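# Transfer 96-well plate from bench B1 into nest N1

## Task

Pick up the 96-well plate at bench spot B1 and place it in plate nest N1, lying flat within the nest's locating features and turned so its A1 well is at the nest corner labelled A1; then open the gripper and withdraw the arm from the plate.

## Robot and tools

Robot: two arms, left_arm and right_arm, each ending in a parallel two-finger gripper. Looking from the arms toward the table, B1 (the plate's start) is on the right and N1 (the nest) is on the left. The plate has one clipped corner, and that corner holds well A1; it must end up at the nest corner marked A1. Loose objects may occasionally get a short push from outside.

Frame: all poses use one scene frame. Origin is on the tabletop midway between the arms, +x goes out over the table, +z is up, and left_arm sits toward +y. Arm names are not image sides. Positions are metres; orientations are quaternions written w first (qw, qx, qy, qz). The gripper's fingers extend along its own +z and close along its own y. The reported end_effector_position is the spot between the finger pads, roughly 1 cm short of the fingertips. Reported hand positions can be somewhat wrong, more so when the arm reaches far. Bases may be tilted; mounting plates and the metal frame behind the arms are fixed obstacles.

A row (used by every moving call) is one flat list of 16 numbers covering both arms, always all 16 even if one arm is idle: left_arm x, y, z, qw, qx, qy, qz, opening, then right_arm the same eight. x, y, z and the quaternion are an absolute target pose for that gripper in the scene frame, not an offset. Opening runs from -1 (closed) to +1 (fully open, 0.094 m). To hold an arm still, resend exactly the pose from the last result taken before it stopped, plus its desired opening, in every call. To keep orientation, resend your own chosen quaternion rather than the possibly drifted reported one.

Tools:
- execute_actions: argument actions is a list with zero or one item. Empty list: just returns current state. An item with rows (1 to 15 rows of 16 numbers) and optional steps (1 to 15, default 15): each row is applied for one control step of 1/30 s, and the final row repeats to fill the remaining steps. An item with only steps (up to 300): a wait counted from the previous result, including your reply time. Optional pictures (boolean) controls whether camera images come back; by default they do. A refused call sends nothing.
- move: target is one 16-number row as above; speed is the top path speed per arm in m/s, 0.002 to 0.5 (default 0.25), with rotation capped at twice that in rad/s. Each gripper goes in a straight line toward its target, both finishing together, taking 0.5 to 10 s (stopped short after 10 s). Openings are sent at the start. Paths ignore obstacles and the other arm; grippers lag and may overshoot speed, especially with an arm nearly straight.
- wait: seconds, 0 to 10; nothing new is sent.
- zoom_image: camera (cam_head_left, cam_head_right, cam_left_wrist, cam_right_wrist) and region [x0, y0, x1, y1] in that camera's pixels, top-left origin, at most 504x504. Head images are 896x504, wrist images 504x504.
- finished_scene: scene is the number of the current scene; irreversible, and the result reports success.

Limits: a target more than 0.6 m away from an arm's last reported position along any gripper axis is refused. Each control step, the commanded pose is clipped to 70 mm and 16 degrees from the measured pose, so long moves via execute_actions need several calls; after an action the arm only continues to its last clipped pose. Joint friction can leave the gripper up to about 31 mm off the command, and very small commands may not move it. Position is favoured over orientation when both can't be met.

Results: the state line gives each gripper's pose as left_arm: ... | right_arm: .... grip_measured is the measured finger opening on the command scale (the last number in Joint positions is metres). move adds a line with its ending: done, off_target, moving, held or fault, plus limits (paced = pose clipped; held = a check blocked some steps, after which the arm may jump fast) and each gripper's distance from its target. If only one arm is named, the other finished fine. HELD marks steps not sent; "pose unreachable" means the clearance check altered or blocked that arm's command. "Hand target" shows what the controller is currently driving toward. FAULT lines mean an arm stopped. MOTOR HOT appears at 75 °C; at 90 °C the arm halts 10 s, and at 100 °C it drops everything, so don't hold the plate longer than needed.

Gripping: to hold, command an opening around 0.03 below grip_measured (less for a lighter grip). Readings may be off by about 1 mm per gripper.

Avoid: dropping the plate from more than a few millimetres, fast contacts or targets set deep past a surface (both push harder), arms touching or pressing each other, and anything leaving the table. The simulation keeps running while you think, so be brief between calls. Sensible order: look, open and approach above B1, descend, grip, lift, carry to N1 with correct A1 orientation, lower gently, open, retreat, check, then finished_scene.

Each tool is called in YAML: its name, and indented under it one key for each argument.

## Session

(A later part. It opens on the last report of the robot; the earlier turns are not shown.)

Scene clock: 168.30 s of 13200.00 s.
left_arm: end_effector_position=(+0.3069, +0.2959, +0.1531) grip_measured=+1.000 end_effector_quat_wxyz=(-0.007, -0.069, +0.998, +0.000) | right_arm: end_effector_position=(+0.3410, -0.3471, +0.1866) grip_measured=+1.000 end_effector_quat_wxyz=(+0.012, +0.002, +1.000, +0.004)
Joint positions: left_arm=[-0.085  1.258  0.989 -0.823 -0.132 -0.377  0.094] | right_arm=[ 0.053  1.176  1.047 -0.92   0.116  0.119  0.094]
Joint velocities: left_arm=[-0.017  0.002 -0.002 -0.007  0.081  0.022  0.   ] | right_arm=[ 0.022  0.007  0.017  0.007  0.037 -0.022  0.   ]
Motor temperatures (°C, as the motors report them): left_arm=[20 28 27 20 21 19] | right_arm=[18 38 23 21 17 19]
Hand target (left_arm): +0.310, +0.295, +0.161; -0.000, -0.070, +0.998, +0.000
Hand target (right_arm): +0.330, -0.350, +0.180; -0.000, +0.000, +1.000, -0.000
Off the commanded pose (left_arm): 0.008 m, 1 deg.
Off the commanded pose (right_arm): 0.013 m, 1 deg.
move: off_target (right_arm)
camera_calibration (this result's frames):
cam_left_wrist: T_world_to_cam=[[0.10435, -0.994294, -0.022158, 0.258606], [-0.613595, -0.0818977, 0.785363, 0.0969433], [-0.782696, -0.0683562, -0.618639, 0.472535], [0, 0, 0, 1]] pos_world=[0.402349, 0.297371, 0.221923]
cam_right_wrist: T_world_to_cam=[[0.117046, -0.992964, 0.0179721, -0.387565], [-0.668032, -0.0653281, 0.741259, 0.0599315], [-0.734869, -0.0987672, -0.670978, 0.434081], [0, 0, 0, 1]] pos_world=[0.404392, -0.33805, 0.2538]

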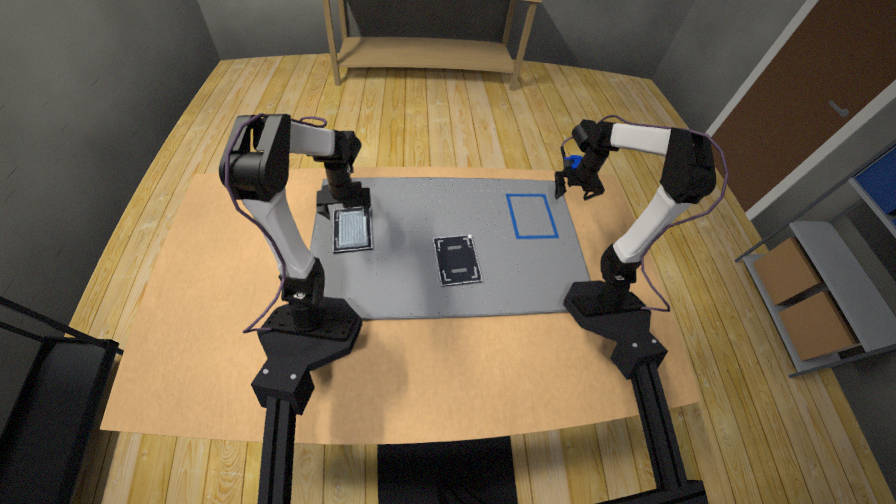

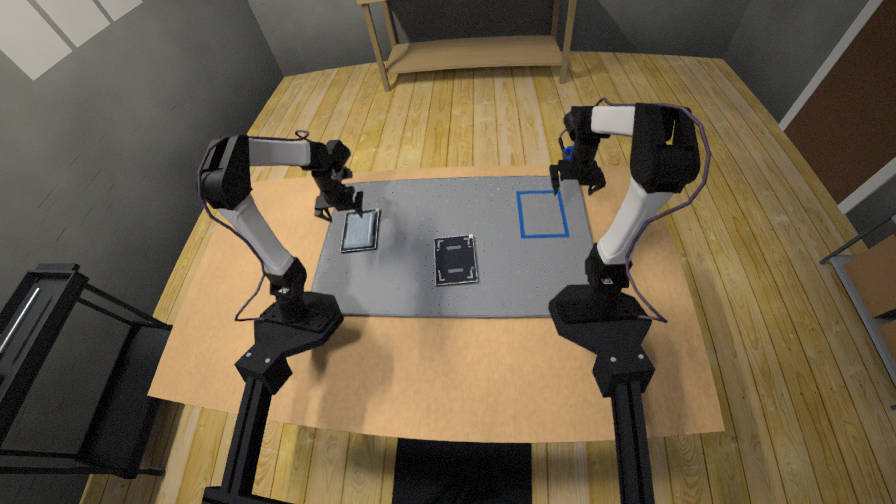

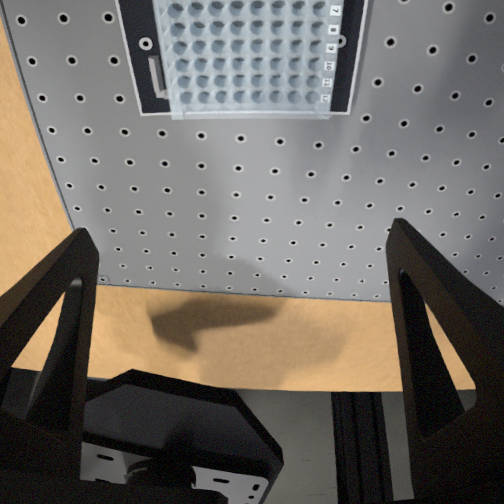

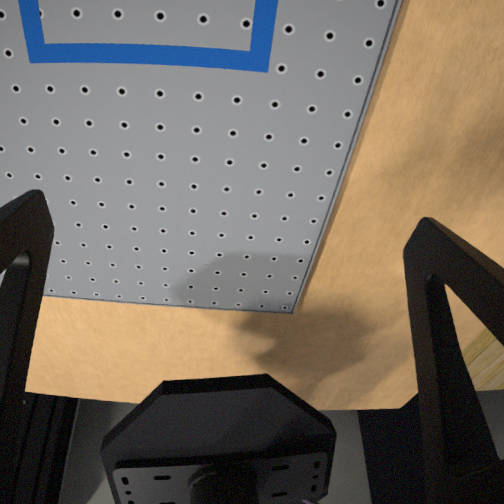

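move:
  target: [0.36,0.40,0.16,0,-0.07,0.9975,0,1,0.33,-0.35,0.18,0,0,1,0,1]
  speed: 0.15

zoom_image:
  camera: "cam_head_left"
  region: [315,195,395,265]

zoom_image:
  camera: "cam_head_right"
  region: [325,195,405,265]

Scene clock: 173.00 s of 13200.00 s.
left_arm: end_effector_position=(+0.3602, +0.3994, +0.1593) grip_measured=+1.000 end_effector_quat_wxyz=(+0.009, -0.074, +0.997, +0.001) | right_arm: end_effector_position=(+0.3410, -0.3471, +0.1866) grip_measured=+1.000 end_effector_quat_wxyz=(+0.012, +0.002, +1.000, +0.004)
Joint positions: left_arm=[ 0.351  1.38   1.189 -0.858  0.074 -0.004  0.094] | right_arm=[ 0.053  1.176  1.047 -0.92   0.116  0.119  0.094]
Joint velocities: left_arm=[ 0.007  0.002 -0.017 -0.022  0.022 -0.022  0.   ] | right_arm=[-0.022 -0.002  0.002 -0.037  0.022  0.007  0.   ]
Motor temperatures (°C, as the motors report them): left_arm=[20 28 27 20 21 19] | right_arm=[18 38 23 21 17 19]
Hand target (left_arm): +0.361, +0.400, +0.159; +0.002, -0.071, +0.997, -0.003
Hand target (right_arm): +0.330, -0.350, +0.180; -0.000, +0.000, +1.000, -0.000
Off the commanded pose (left_arm): 0.001 m, 1 deg.
Off the commanded pose (right_arm): 0.013 m, 1 deg.
After step 90, 0.33 s passed at rest.
move: off_target (right_arm)
camera_calibration (this result's frames):
cam_left_wrist: T_world_to_cam=[[0.114589, -0.993154, -0.022697, 0.352042], [-0.637479, -0.0910361, 0.765071, 0.148747], [-0.761899, -0.0731997, -0.643546, 0.52363], [0, 0, 0, 1]] pos_world=[0.453436, 0.401503, 0.231168]
cam_right_wrist: T_world_to_cam=[[0.117046, -0.992964, 0.0179721, -0.387565], [-0.668032, -0.0653281, 0.741259, 0.0599315], [-0.734869, -0.0987672, -0.670978, 0.434081], [0, 0, 0, 1]] pos_world=[0.404392, -0.33805, 0.2538]

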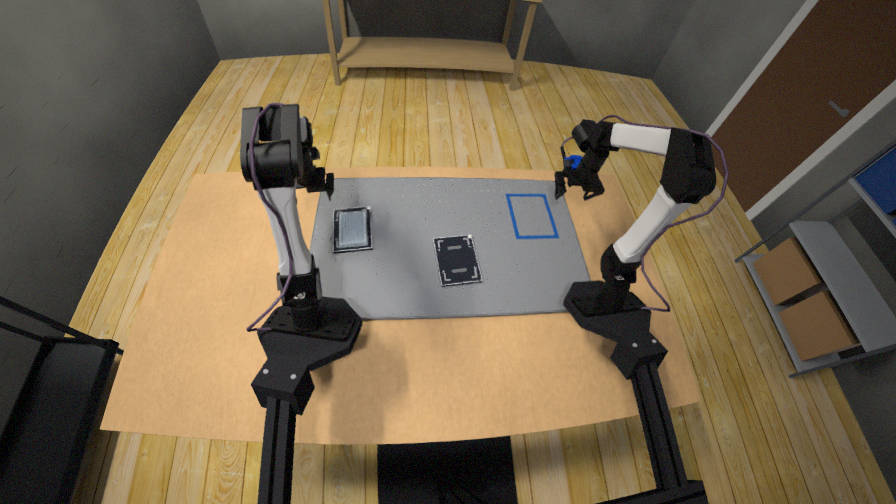

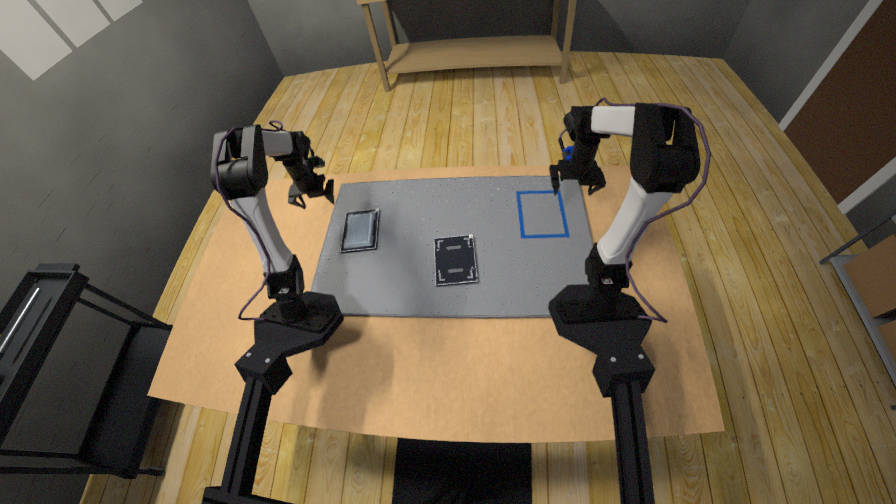

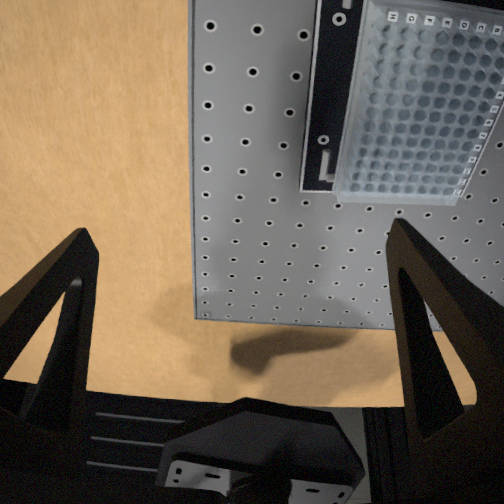

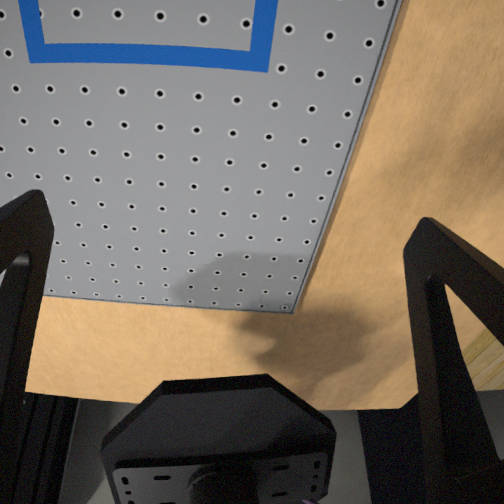

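Region (315, 195, 395, 265) of cam_head_left's 896x504 image, scaled by 6.300, with more detail than that image has; it fills the top 441 rows of this view, and the rest is white.

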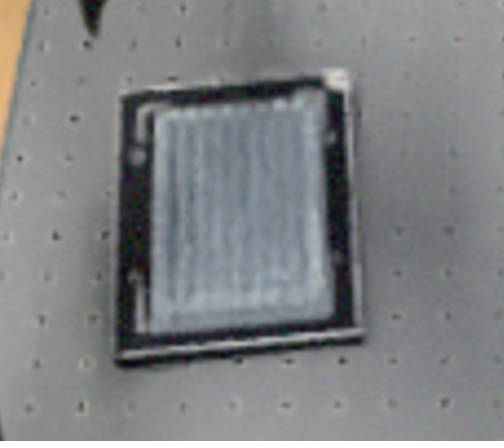

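Region (325, 195, 405, 265) of cam_head_right's 896x504 image, scaled by 6.300, with more detail than that image has; it fills the top 441 rows of this view, and the rest is white.

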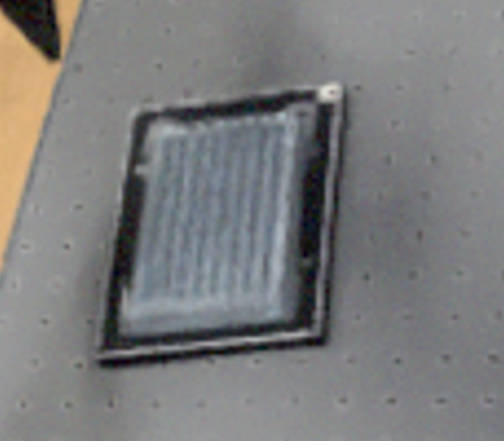

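move:
  target: [0.24,0.292,0.09,0,-0.07,0.9975,0,-1,0.33,-0.35,0.18,0,0,1,0,1]
  speed: 0.15

move:
  target: [0.25,0.292,0.024,0,-0.07,0.9975,0,-1,0.33,-0.35,0.18,0,0,1,0,1]
  speed: 0.04

zoom_image:
  camera: "cam_head_right"
  region: [315,195,405,275]

Scene clock: 182.37 s of 13200.00 s.
left_arm: end_effector_position=(+0.2388, +0.2934, +0.0914) grip_measured=-0.982 end_effector_quat_wxyz=(-0.011, -0.067, +0.998, +0.003) | right_arm: end_effector_position=(+0.3410, -0.3471, +0.1866) grip_measured=+1.000 end_effector_quat_wxyz=(+0.012, +0.002, +1.000, +0.004)
Joint positions: left_arm=[-0.138  1.224  0.617 -0.501 -0.16  -0.422  0.001] | right_arm=[ 0.053  1.176  1.047 -0.92   0.116  0.119  0.094]
Joint velocities: left_arm=[ 0.002 -0.007 -0.007 -0.051 -0.081 -0.037 -0.001] | right_arm=[ 0.002 -0.012  0.002  0.007 -0.007  0.081  0.   ]
Motor temperatures (°C, as the motors report them): left_arm=[20 28 28 19 21 19] | right_arm=[18 38 23 21 17 19]
Hand target (left_arm): +0.238, +0.292, +0.091; -0.002, -0.069, +0.998, +0.003
Hand target (right_arm): +0.330, -0.350, +0.180; -0.000, +0.000, +1.000, -0.000
Off the commanded pose (left_arm): 0.002 m, 1 deg.
Off the commanded pose (right_arm): 0.013 m, 1 deg.
After step 90, 4.57 s passed at rest.
move: off_target (right_arm)
camera_calibration (this result's frames):
cam_left_wrist: T_world_to_cam=[[0.100553, -0.99454, -0.0279113, 0.263398], [-0.608552, -0.0836729, 0.78909, 0.102367], [-0.787117, -0.0623596, -0.613643, 0.379743], [0, 0, 0, 1]] pos_world=[0.334712, 0.294206, 0.159602]
cam_right_wrist: T_world_to_cam=[[0.117046, -0.992964, 0.0179721, -0.387565], [-0.668032, -0.0653281, 0.741259, 0.0599315], [-0.734869, -0.0987672, -0.670978, 0.434081], [0, 0, 0, 1]] pos_world=[0.404392, -0.33805, 0.2538]

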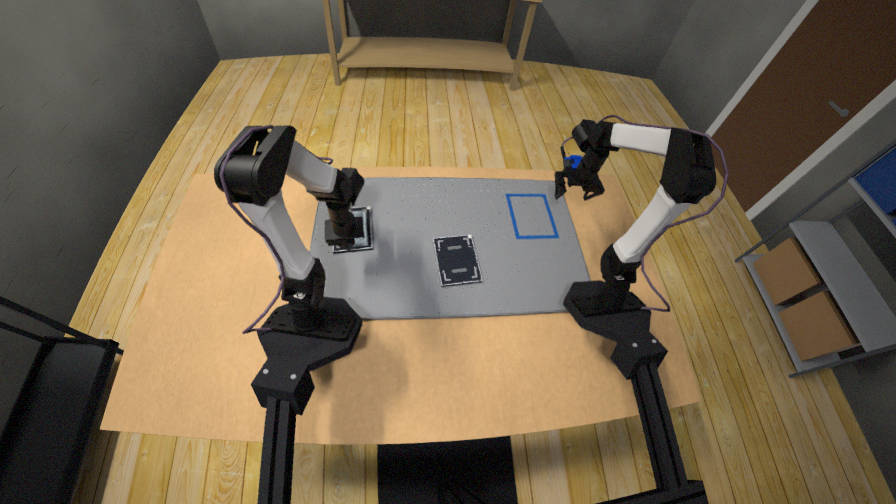

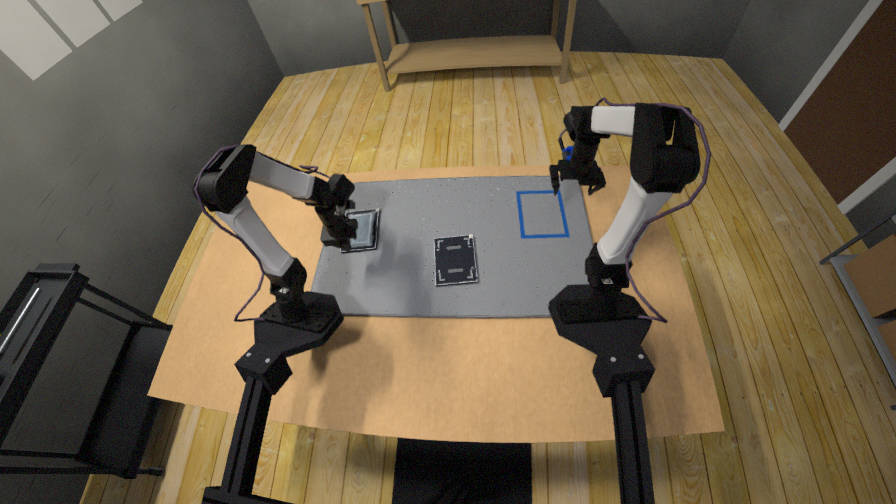

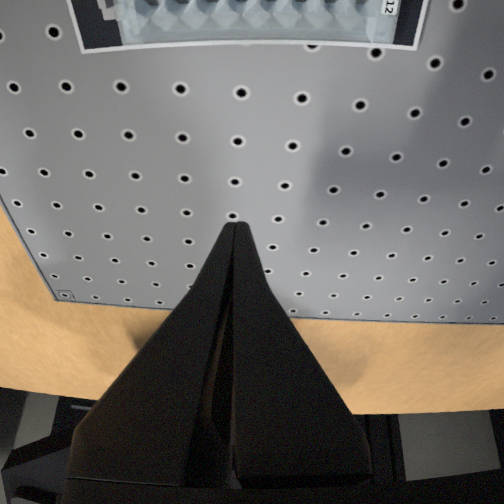

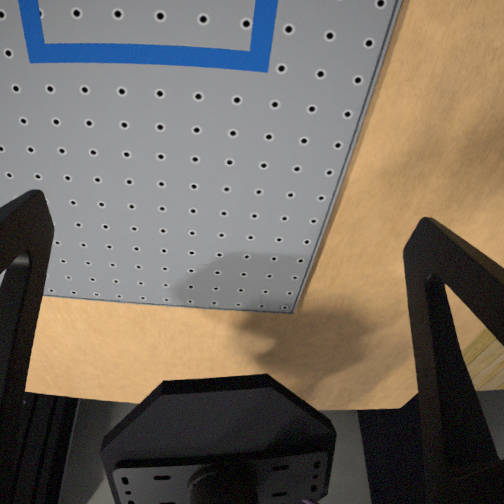

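Scene clock: 184.53 s of 13200.00 s.
left_arm: end_effector_position=(+0.2561, +0.2892, +0.0281) grip_measured=-0.982 end_effector_quat_wxyz=(+0.006, -0.071, +0.997, -0.000) | right_arm: end_effector_position=(+0.3410, -0.3471, +0.1866) grip_measured=+1.000 end_effector_quat_wxyz=(+0.012, +0.002, +1.000, +0.004)
Joint positions: left_arm=[-0.096  1.516  0.604 -0.156 -0.145 -0.388  0.001] | right_arm=[ 0.053  1.176  1.047 -0.92   0.116  0.119  0.094]
Joint velocities: left_arm=[ 0.007  0.002 -0.007 -0.037 -0.007  0.022 -0.001] | right_arm=[ 0.002  0.007 -0.022 -0.007  0.007  0.022  0.   ]
Motor temperatures (°C, as the motors report them): left_arm=[20 28 28 20 21 19] | right_arm=[18 38 23 21 17 19]
Hand target (left_arm): +0.250, +0.292, +0.023; +0.000, -0.070, +0.998, -0.000
Hand target (right_arm): +0.330, -0.350, +0.180; -0.000, +0.000, +1.000, -0.000
Off the commanded pose (left_arm): 0.008 m, 1 deg.
Off the commanded pose (right_arm): 0.013 m, 1 deg.
move: off_target (right_arm)
camera_calibration (this result's frames):
cam_left_wrist: T_world_to_cam=[[0.109775, -0.99376, -0.0197838, 0.252841], [-0.634594, -0.0853917, 0.768114, 0.170275], [-0.76501, -0.071765, -0.640008, 0.352045], [0, 0, 0, 1]] pos_world=[0.349618, 0.291068, 0.0995228]
cam_right_wrist: T_world_to_cam=[[0.117046, -0.992964, 0.0179721, -0.387565], [-0.668032, -0.0653281, 0.741259, 0.0599315], [-0.734869, -0.0987672, -0.670978, 0.434081], [0, 0, 0, 1]] pos_world=[0.404392, -0.33805, 0.2538]

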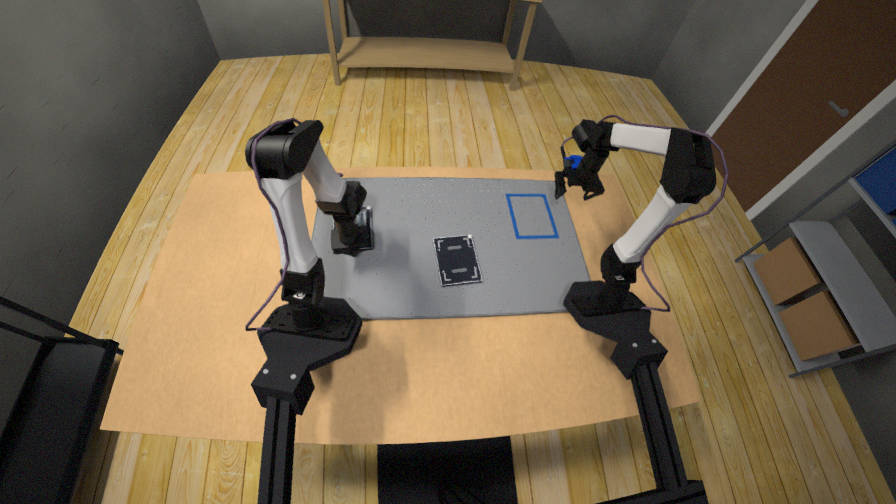

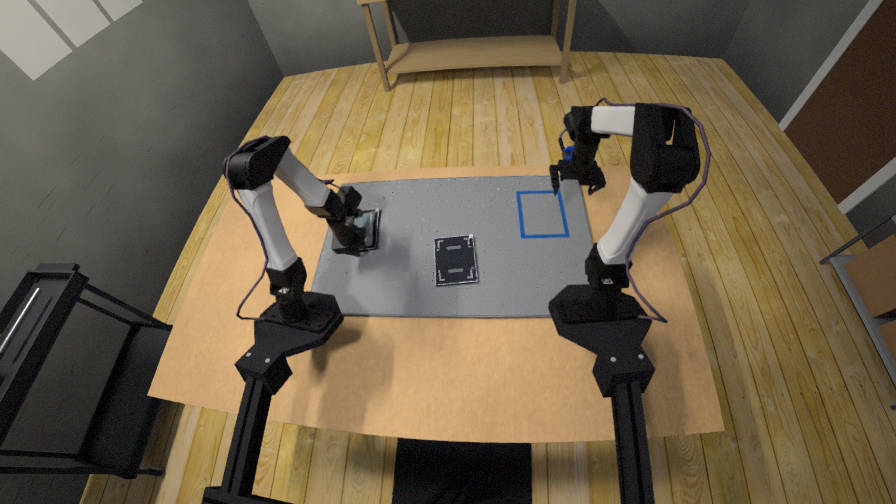

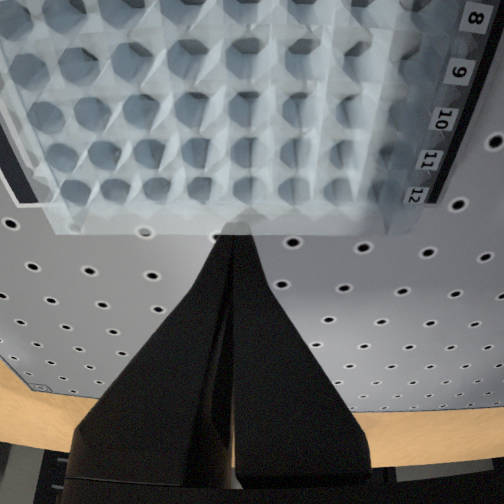

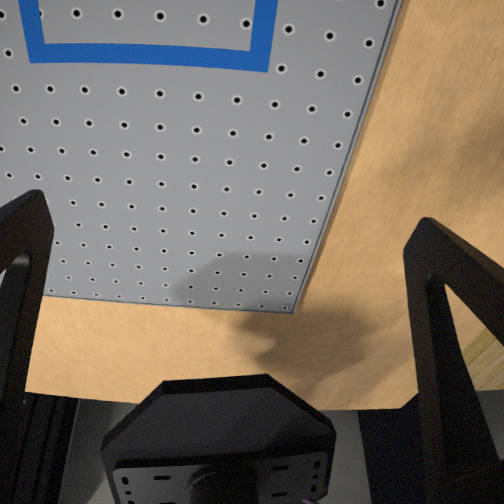

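Region (315, 195, 405, 275) of cam_head_right's 896x504 image, scaled by 5.600, with more detail than that image has.

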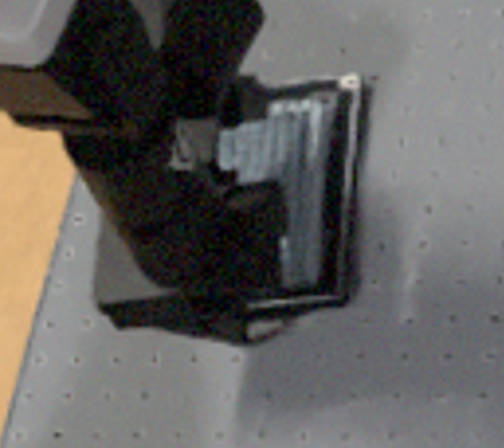

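Push slowly in +x.

move:
  target: [0.275,0.292,0.026,0,-0.07,0.9975,0,-1,0.33,-0.35,0.18,0,0,1,0,1]
  speed: 0.006

Scene clock: 188.90 s of 13200.00 s.
left_arm: end_effector_position=(+0.2649, +0.2900, +0.0273) grip_measured=-0.982 end_effector_quat_wxyz=(-0.008, -0.068, +0.998, -0.001) | right_arm: end_effector_position=(+0.3410, -0.3471, +0.1866) grip_measured=+1.000 end_effector_quat_wxyz=(+0.012, +0.002, +1.000, +0.004)
Joint positions: left_arm=[-0.077  1.546  0.667 -0.212 -0.126 -0.368  0.001] | right_arm=[ 0.053  1.176  1.047 -0.92   0.116  0.119  0.094]
Joint velocities: left_arm=[ 0.002 -0.027  0.007 -0.037 -0.022 -0.066 -0.   ] | right_arm=[-0.017 -0.012  0.007 -0.081  0.037  0.007  0.   ]
Motor temperatures (°C, as the motors report them): left_arm=[20 28 28 19 21 19] | right_arm=[18 38 23 21 17 19]
Hand target (left_arm): +0.275, +0.292, +0.026; +0.000, -0.070, +0.998, -0.000
Hand target (right_arm): +0.330, -0.350, +0.180; -0.000, +0.000, +1.000, -0.000
Off the commanded pose (left_arm): 0.010 m, 1 deg.
Off the commanded pose (right_arm): 0.013 m, 1 deg.
move: off_target (right_arm)
camera_calibration (this result's frames):
cam_left_wrist: T_world_to_cam=[[0.102828, -0.994515, -0.0191221, 0.254715], [-0.613593, -0.0785496, 0.785706, 0.168468], [-0.782899, -0.0690593, -0.618305, 0.361714], [0, 0, 0, 1]] pos_world=[0.360365, 0.291531, 0.096154]
cam_right_wrist: T_world_to_cam=[[0.117046, -0.992964, 0.0179721, -0.387565], [-0.668032, -0.0653281, 0.741259, 0.0599315], [-0.734869, -0.0987672, -0.670978, 0.434081], [0, 0, 0, 1]] pos_world=[0.404392, -0.33805, 0.2538]

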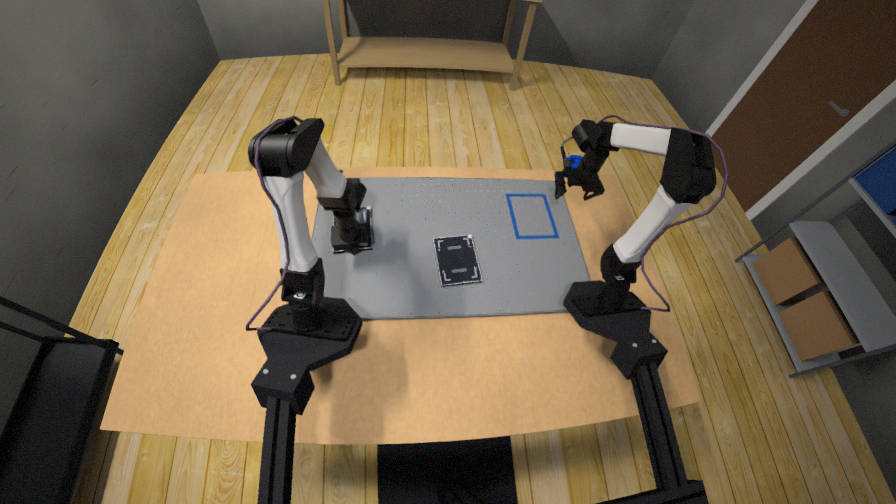

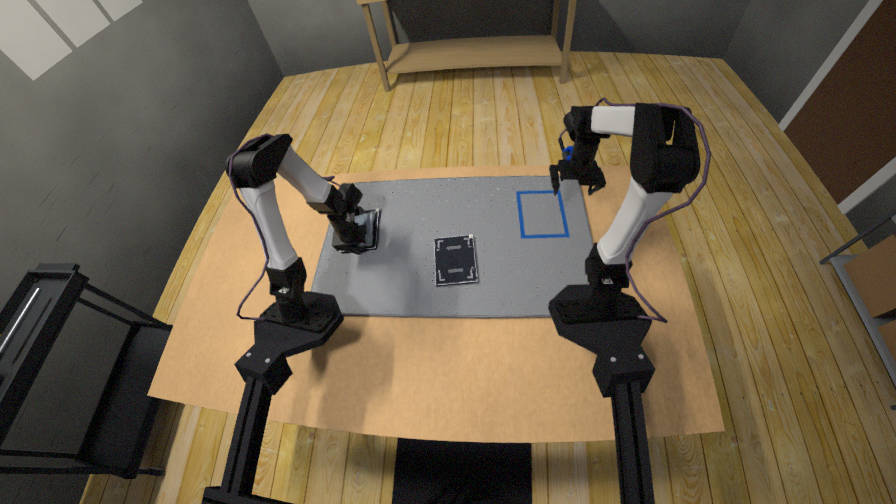

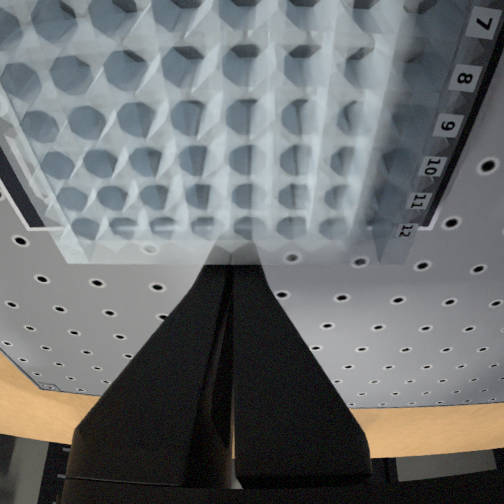

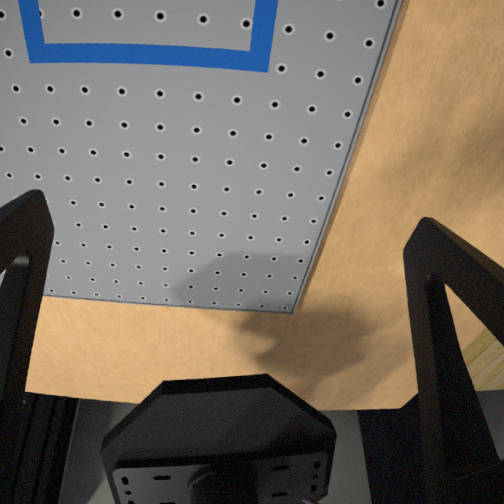

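move:
  target: [0.284,0.293,0.026,0,-0.07,0.9975,0,-1,0.33,-0.35,0.18,0,0,1,0,1]
  speed: 0.005

Scene clock: 194.70 s of 13200.00 s.
left_arm: end_effector_position=(+0.2653, +0.2905, +0.0278) grip_measured=-0.982 end_effector_quat_wxyz=(-0.023, -0.065, +0.998, -0.002) | right_arm: end_effector_position=(+0.3410, -0.3471, +0.1866) grip_measured=+1.000 end_effector_quat_wxyz=(+0.012, +0.002, +1.000, +0.004)
Joint positions: left_arm=[-0.068  1.559  0.699 -0.26  -0.112 -0.357  0.001] | right_arm=[ 0.053  1.176  1.047 -0.92   0.116  0.119  0.094]
Joint velocities: left_arm=[ 0.012 -0.007 -0.007 -0.051  0.007 -0.007 -0.   ] | right_arm=[-0.002 -0.017 -0.022 -0.037 -0.037  0.007  0.   ]
Motor temperatures (°C, as the motors report them): left_arm=[20 28 28 19 21 19] | right_arm=[18 38 23 21 17 19]
Hand target (left_arm): +0.284, +0.293, +0.027; +0.000, -0.070, +0.998, +0.000
Hand target (right_arm): +0.330, -0.350, +0.180; -0.000, +0.000, +1.000, -0.000
Off the commanded pose (left_arm): 0.019 m, 3 deg.
Off the commanded pose (right_arm): 0.013 m, 1 deg.
move: off_target (left_arm, right_arm)
camera_calibration (this result's frames):
cam_left_wrist: T_world_to_cam=[[0.095991, -0.9952, -0.0190256, 0.257204], [-0.589899, -0.0722729, 0.804236, 0.159806], [-0.801751, -0.0659762, -0.594005, 0.365799], [0, 0, 0, 1]] pos_world=[0.36286, 0.291654, 0.0936585]
cam_right_wrist: T_world_to_cam=[[0.117046, -0.992964, 0.0179721, -0.387565], [-0.668032, -0.0653281, 0.741259, 0.0599315], [-0.734869, -0.0987672, -0.670978, 0.434081], [0, 0, 0, 1]] pos_world=[0.404392, -0.33805, 0.2538]

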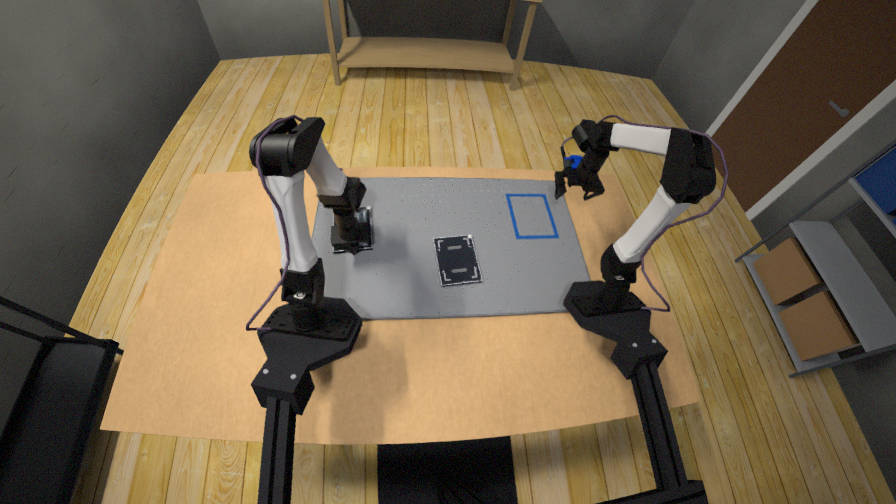

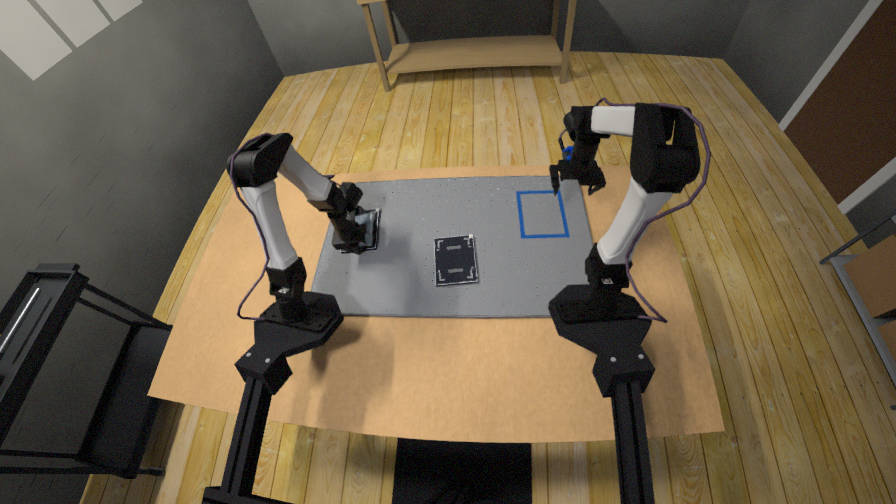

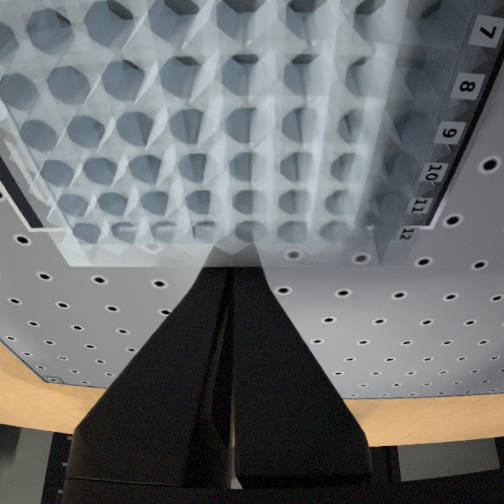

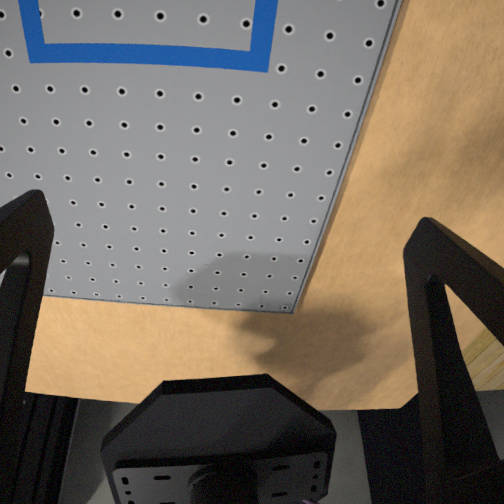

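move:
  target: [0.24,0.292,0.12,0,-0.07,0.9975,0,-1,0.33,-0.35,0.18,0,0,1,0,1]
  speed: 0.06

move:
  target: [0.30,0.40,0.14,0,-0.07,0.9975,0,1,0.33,-0.35,0.18,0,0,1,0,1]
  speed: 0.15

zoom_image:
  camera: "cam_head_left"
  region: [315,195,395,265]

zoom_image:
  camera: "cam_left_wrist"
  region: [250,0,504,254]

Scene clock: 201.63 s of 13200.00 s.
left_arm: end_effector_position=(+0.2468, +0.2914, +0.1195) grip_measured=-0.982 end_effector_quat_wxyz=(+0.004, -0.070, +0.998, -0.004) | right_arm: end_effector_position=(+0.3410, -0.3471, +0.1866) grip_measured=+1.000 end_effector_quat_wxyz=(+0.012, +0.002, +1.000, +0.004)
Joint positions: left_arm=[-0.157  1.129  0.665 -0.614 -0.166 -0.44   0.001] | right_arm=[ 0.053  1.176  1.047 -0.92   0.116  0.119  0.094]
Joint velocities: left_arm=[ 0.002 -0.002 -0.002 -0.022  0.051  0.051 -0.   ] | right_arm=[-0.007  0.022 -0.017  0.022 -0.037 -0.037  0.   ]
Motor temperatures (°C, as the motors report them): left_arm=[20 28 27 19 21 19] | right_arm=[18 38 23 21 17 19]
Hand target (left_arm): +0.240, +0.293, +0.121; -0.000, -0.069, +0.998, +0.000
Hand target (right_arm): +0.330, -0.350, +0.180; -0.000, +0.000, +1.000, -0.000
Off the commanded pose (left_arm): 0.007 m, 1 deg.
Off the commanded pose (right_arm): 0.013 m, 1 deg.
After step 90, 1.83 s passed at rest.
move: off_target (right_arm)
camera_calibration (this result's frames):
cam_left_wrist: T_world_to_cam=[[0.107389, -0.994136, -0.0127074, 0.257728], [-0.631691, -0.0780953, 0.771277, 0.0911525], [-0.767746, -0.0747992, -0.636373, 0.404749], [0, 0, 0, 1]] pos_world=[0.340647, 0.29361, 0.190542]
cam_right_wrist: T_world_to_cam=[[0.117046, -0.992964, 0.0179721, -0.387565], [-0.668032, -0.0653281, 0.741259, 0.0599315], [-0.734869, -0.0987672, -0.670978, 0.434081], [0, 0, 0, 1]] pos_world=[0.404392, -0.33805, 0.2538]

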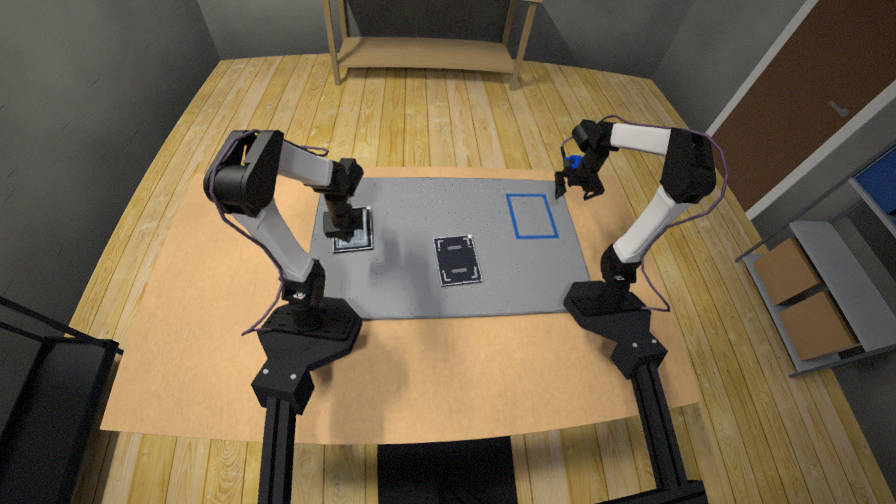

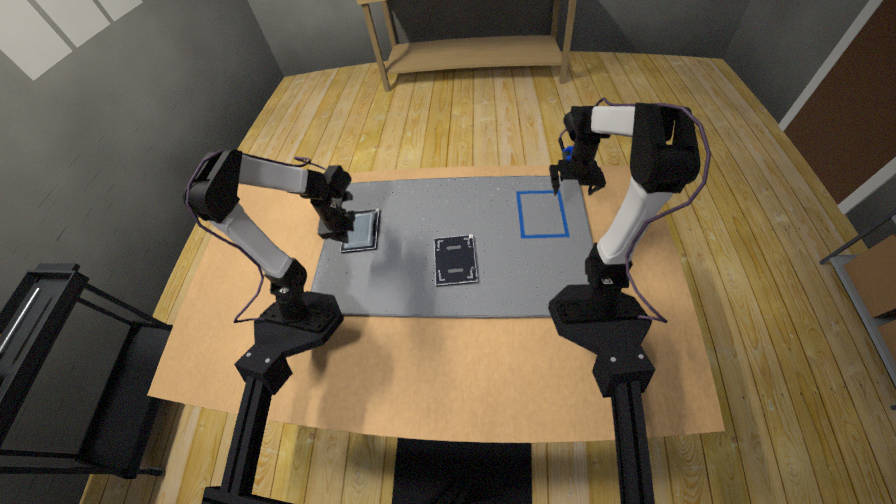

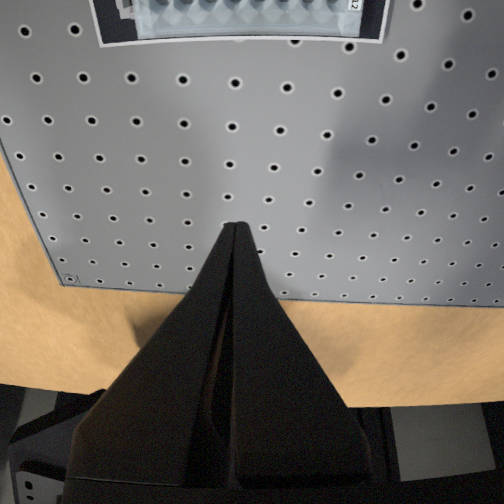

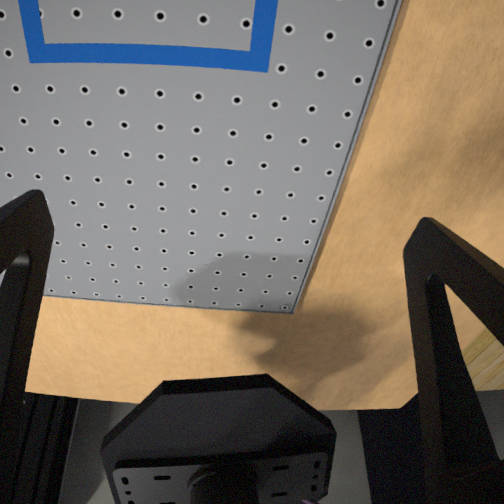

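Scene clock: 203.07 s of 13200.00 s.
left_arm: end_effector_position=(+0.3003, +0.3991, +0.1388) grip_measured=+1.000 end_effector_quat_wxyz=(+0.009, -0.073, +0.997, +0.001) | right_arm: end_effector_position=(+0.3410, -0.3471, +0.1866) grip_measured=+1.000 end_effector_quat_wxyz=(+0.012, +0.002, +1.000, +0.004)
Joint positions: left_arm=[ 0.383  1.22   0.886 -0.717  0.091  0.026  0.094] | right_arm=[ 0.053  1.176  1.047 -0.92   0.116  0.119  0.094]
Joint velocities: left_arm=[-0.007 -0.002 -0.002  0.007 -0.051  0.051  0.   ] | right_arm=[-0.012 -0.007 -0.002 -0.007  0.007 -0.066  0.   ]
Motor temperatures (°C, as the motors report them): left_arm=[20 27 28 19 21 19] | right_arm=[18 38 23 21 17 19]
Hand target (left_arm): +0.302, +0.400, +0.139; +0.003, -0.072, +0.997, -0.003
Hand target (right_arm): +0.330, -0.350, +0.180; -0.000, +0.000, +1.000, -0.000
Off the commanded pose (left_arm): 0.002 m, 1 deg.
Off the commanded pose (right_arm): 0.013 m, 1 deg.
move: off_target (right_arm)
camera_calibration (this result's frames):
cam_left_wrist: T_world_to_cam=[[0.113397, -0.993321, -0.0213308, 0.358383], [-0.638065, -0.0892644, 0.764791, 0.125715], [-0.761587, -0.0731145, -0.643925, 0.46461], [0, 0, 0, 1]] pos_world=[0.393416, 0.401181, 0.210673]
cam_right_wrist: T_world_to_cam=[[0.117046, -0.992964, 0.0179721, -0.387565], [-0.668032, -0.0653281, 0.741259, 0.0599315], [-0.734869, -0.0987672, -0.670978, 0.434081], [0, 0, 0, 1]] pos_world=[0.404392, -0.33805, 0.2538]

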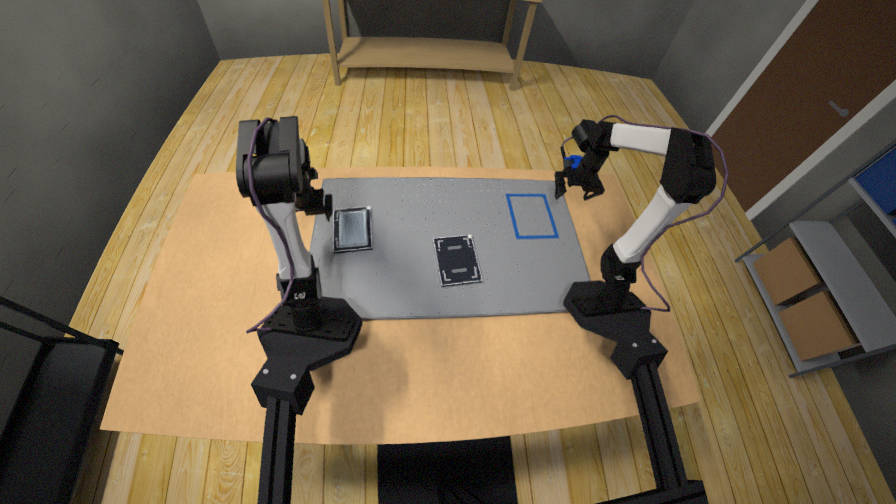

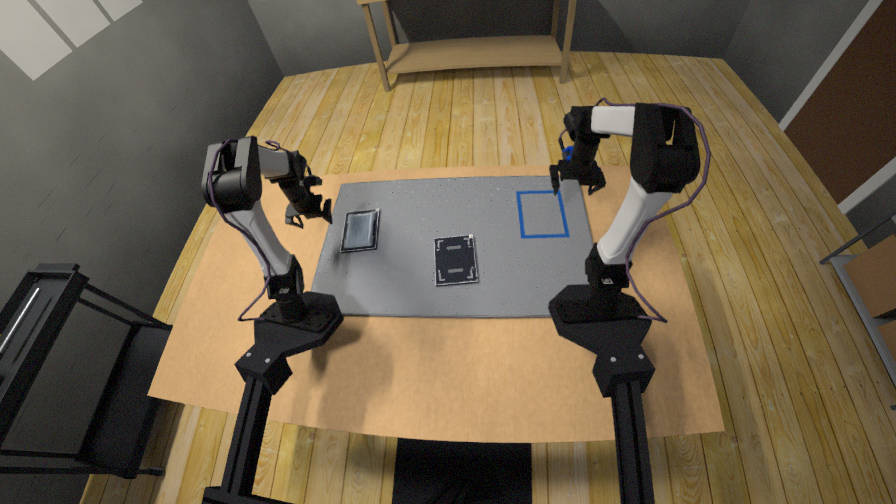

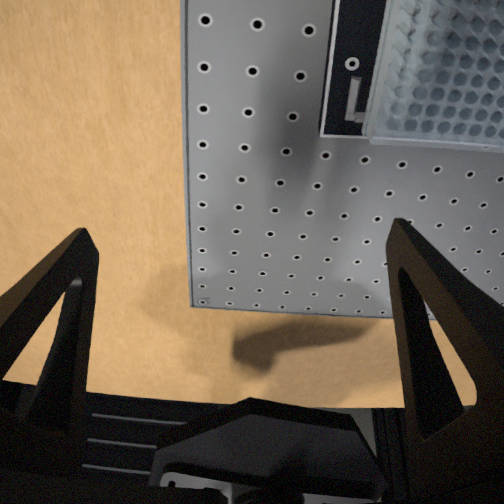

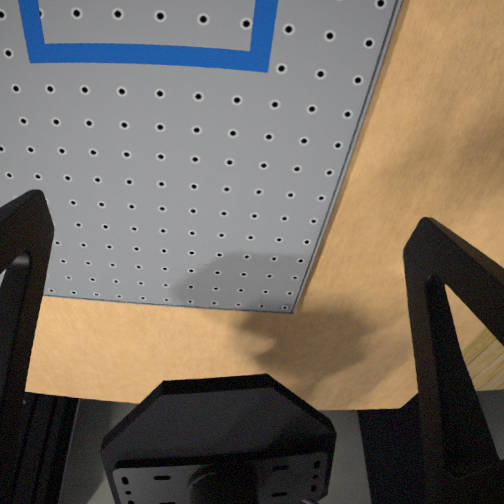

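Region (315, 195, 395, 265) of cam_head_left's 896x504 image, scaled by 6.300, with more detail than that image has; it fills the top 441 rows of this view, and the rest is white.

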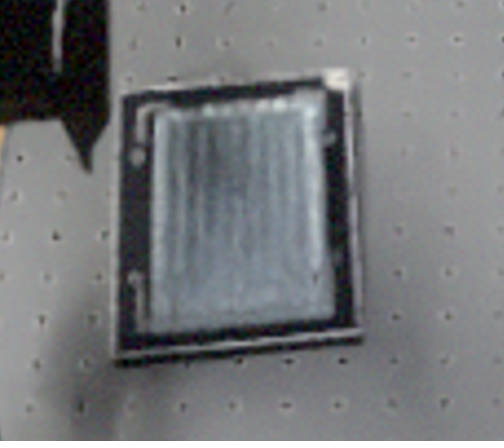

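Region (250, 0, 504, 254) of cam_left_wrist's 504x504 image, scaled by 1.984, with more detail than that image has.

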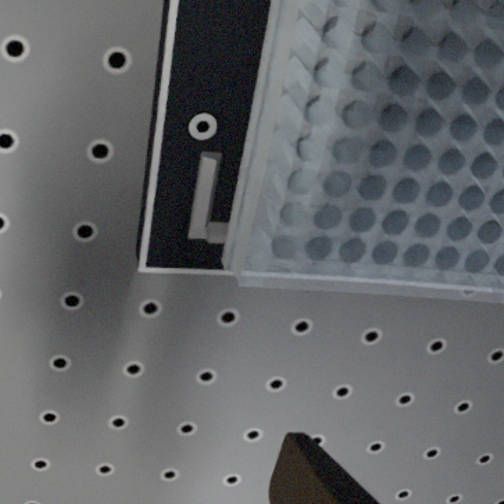

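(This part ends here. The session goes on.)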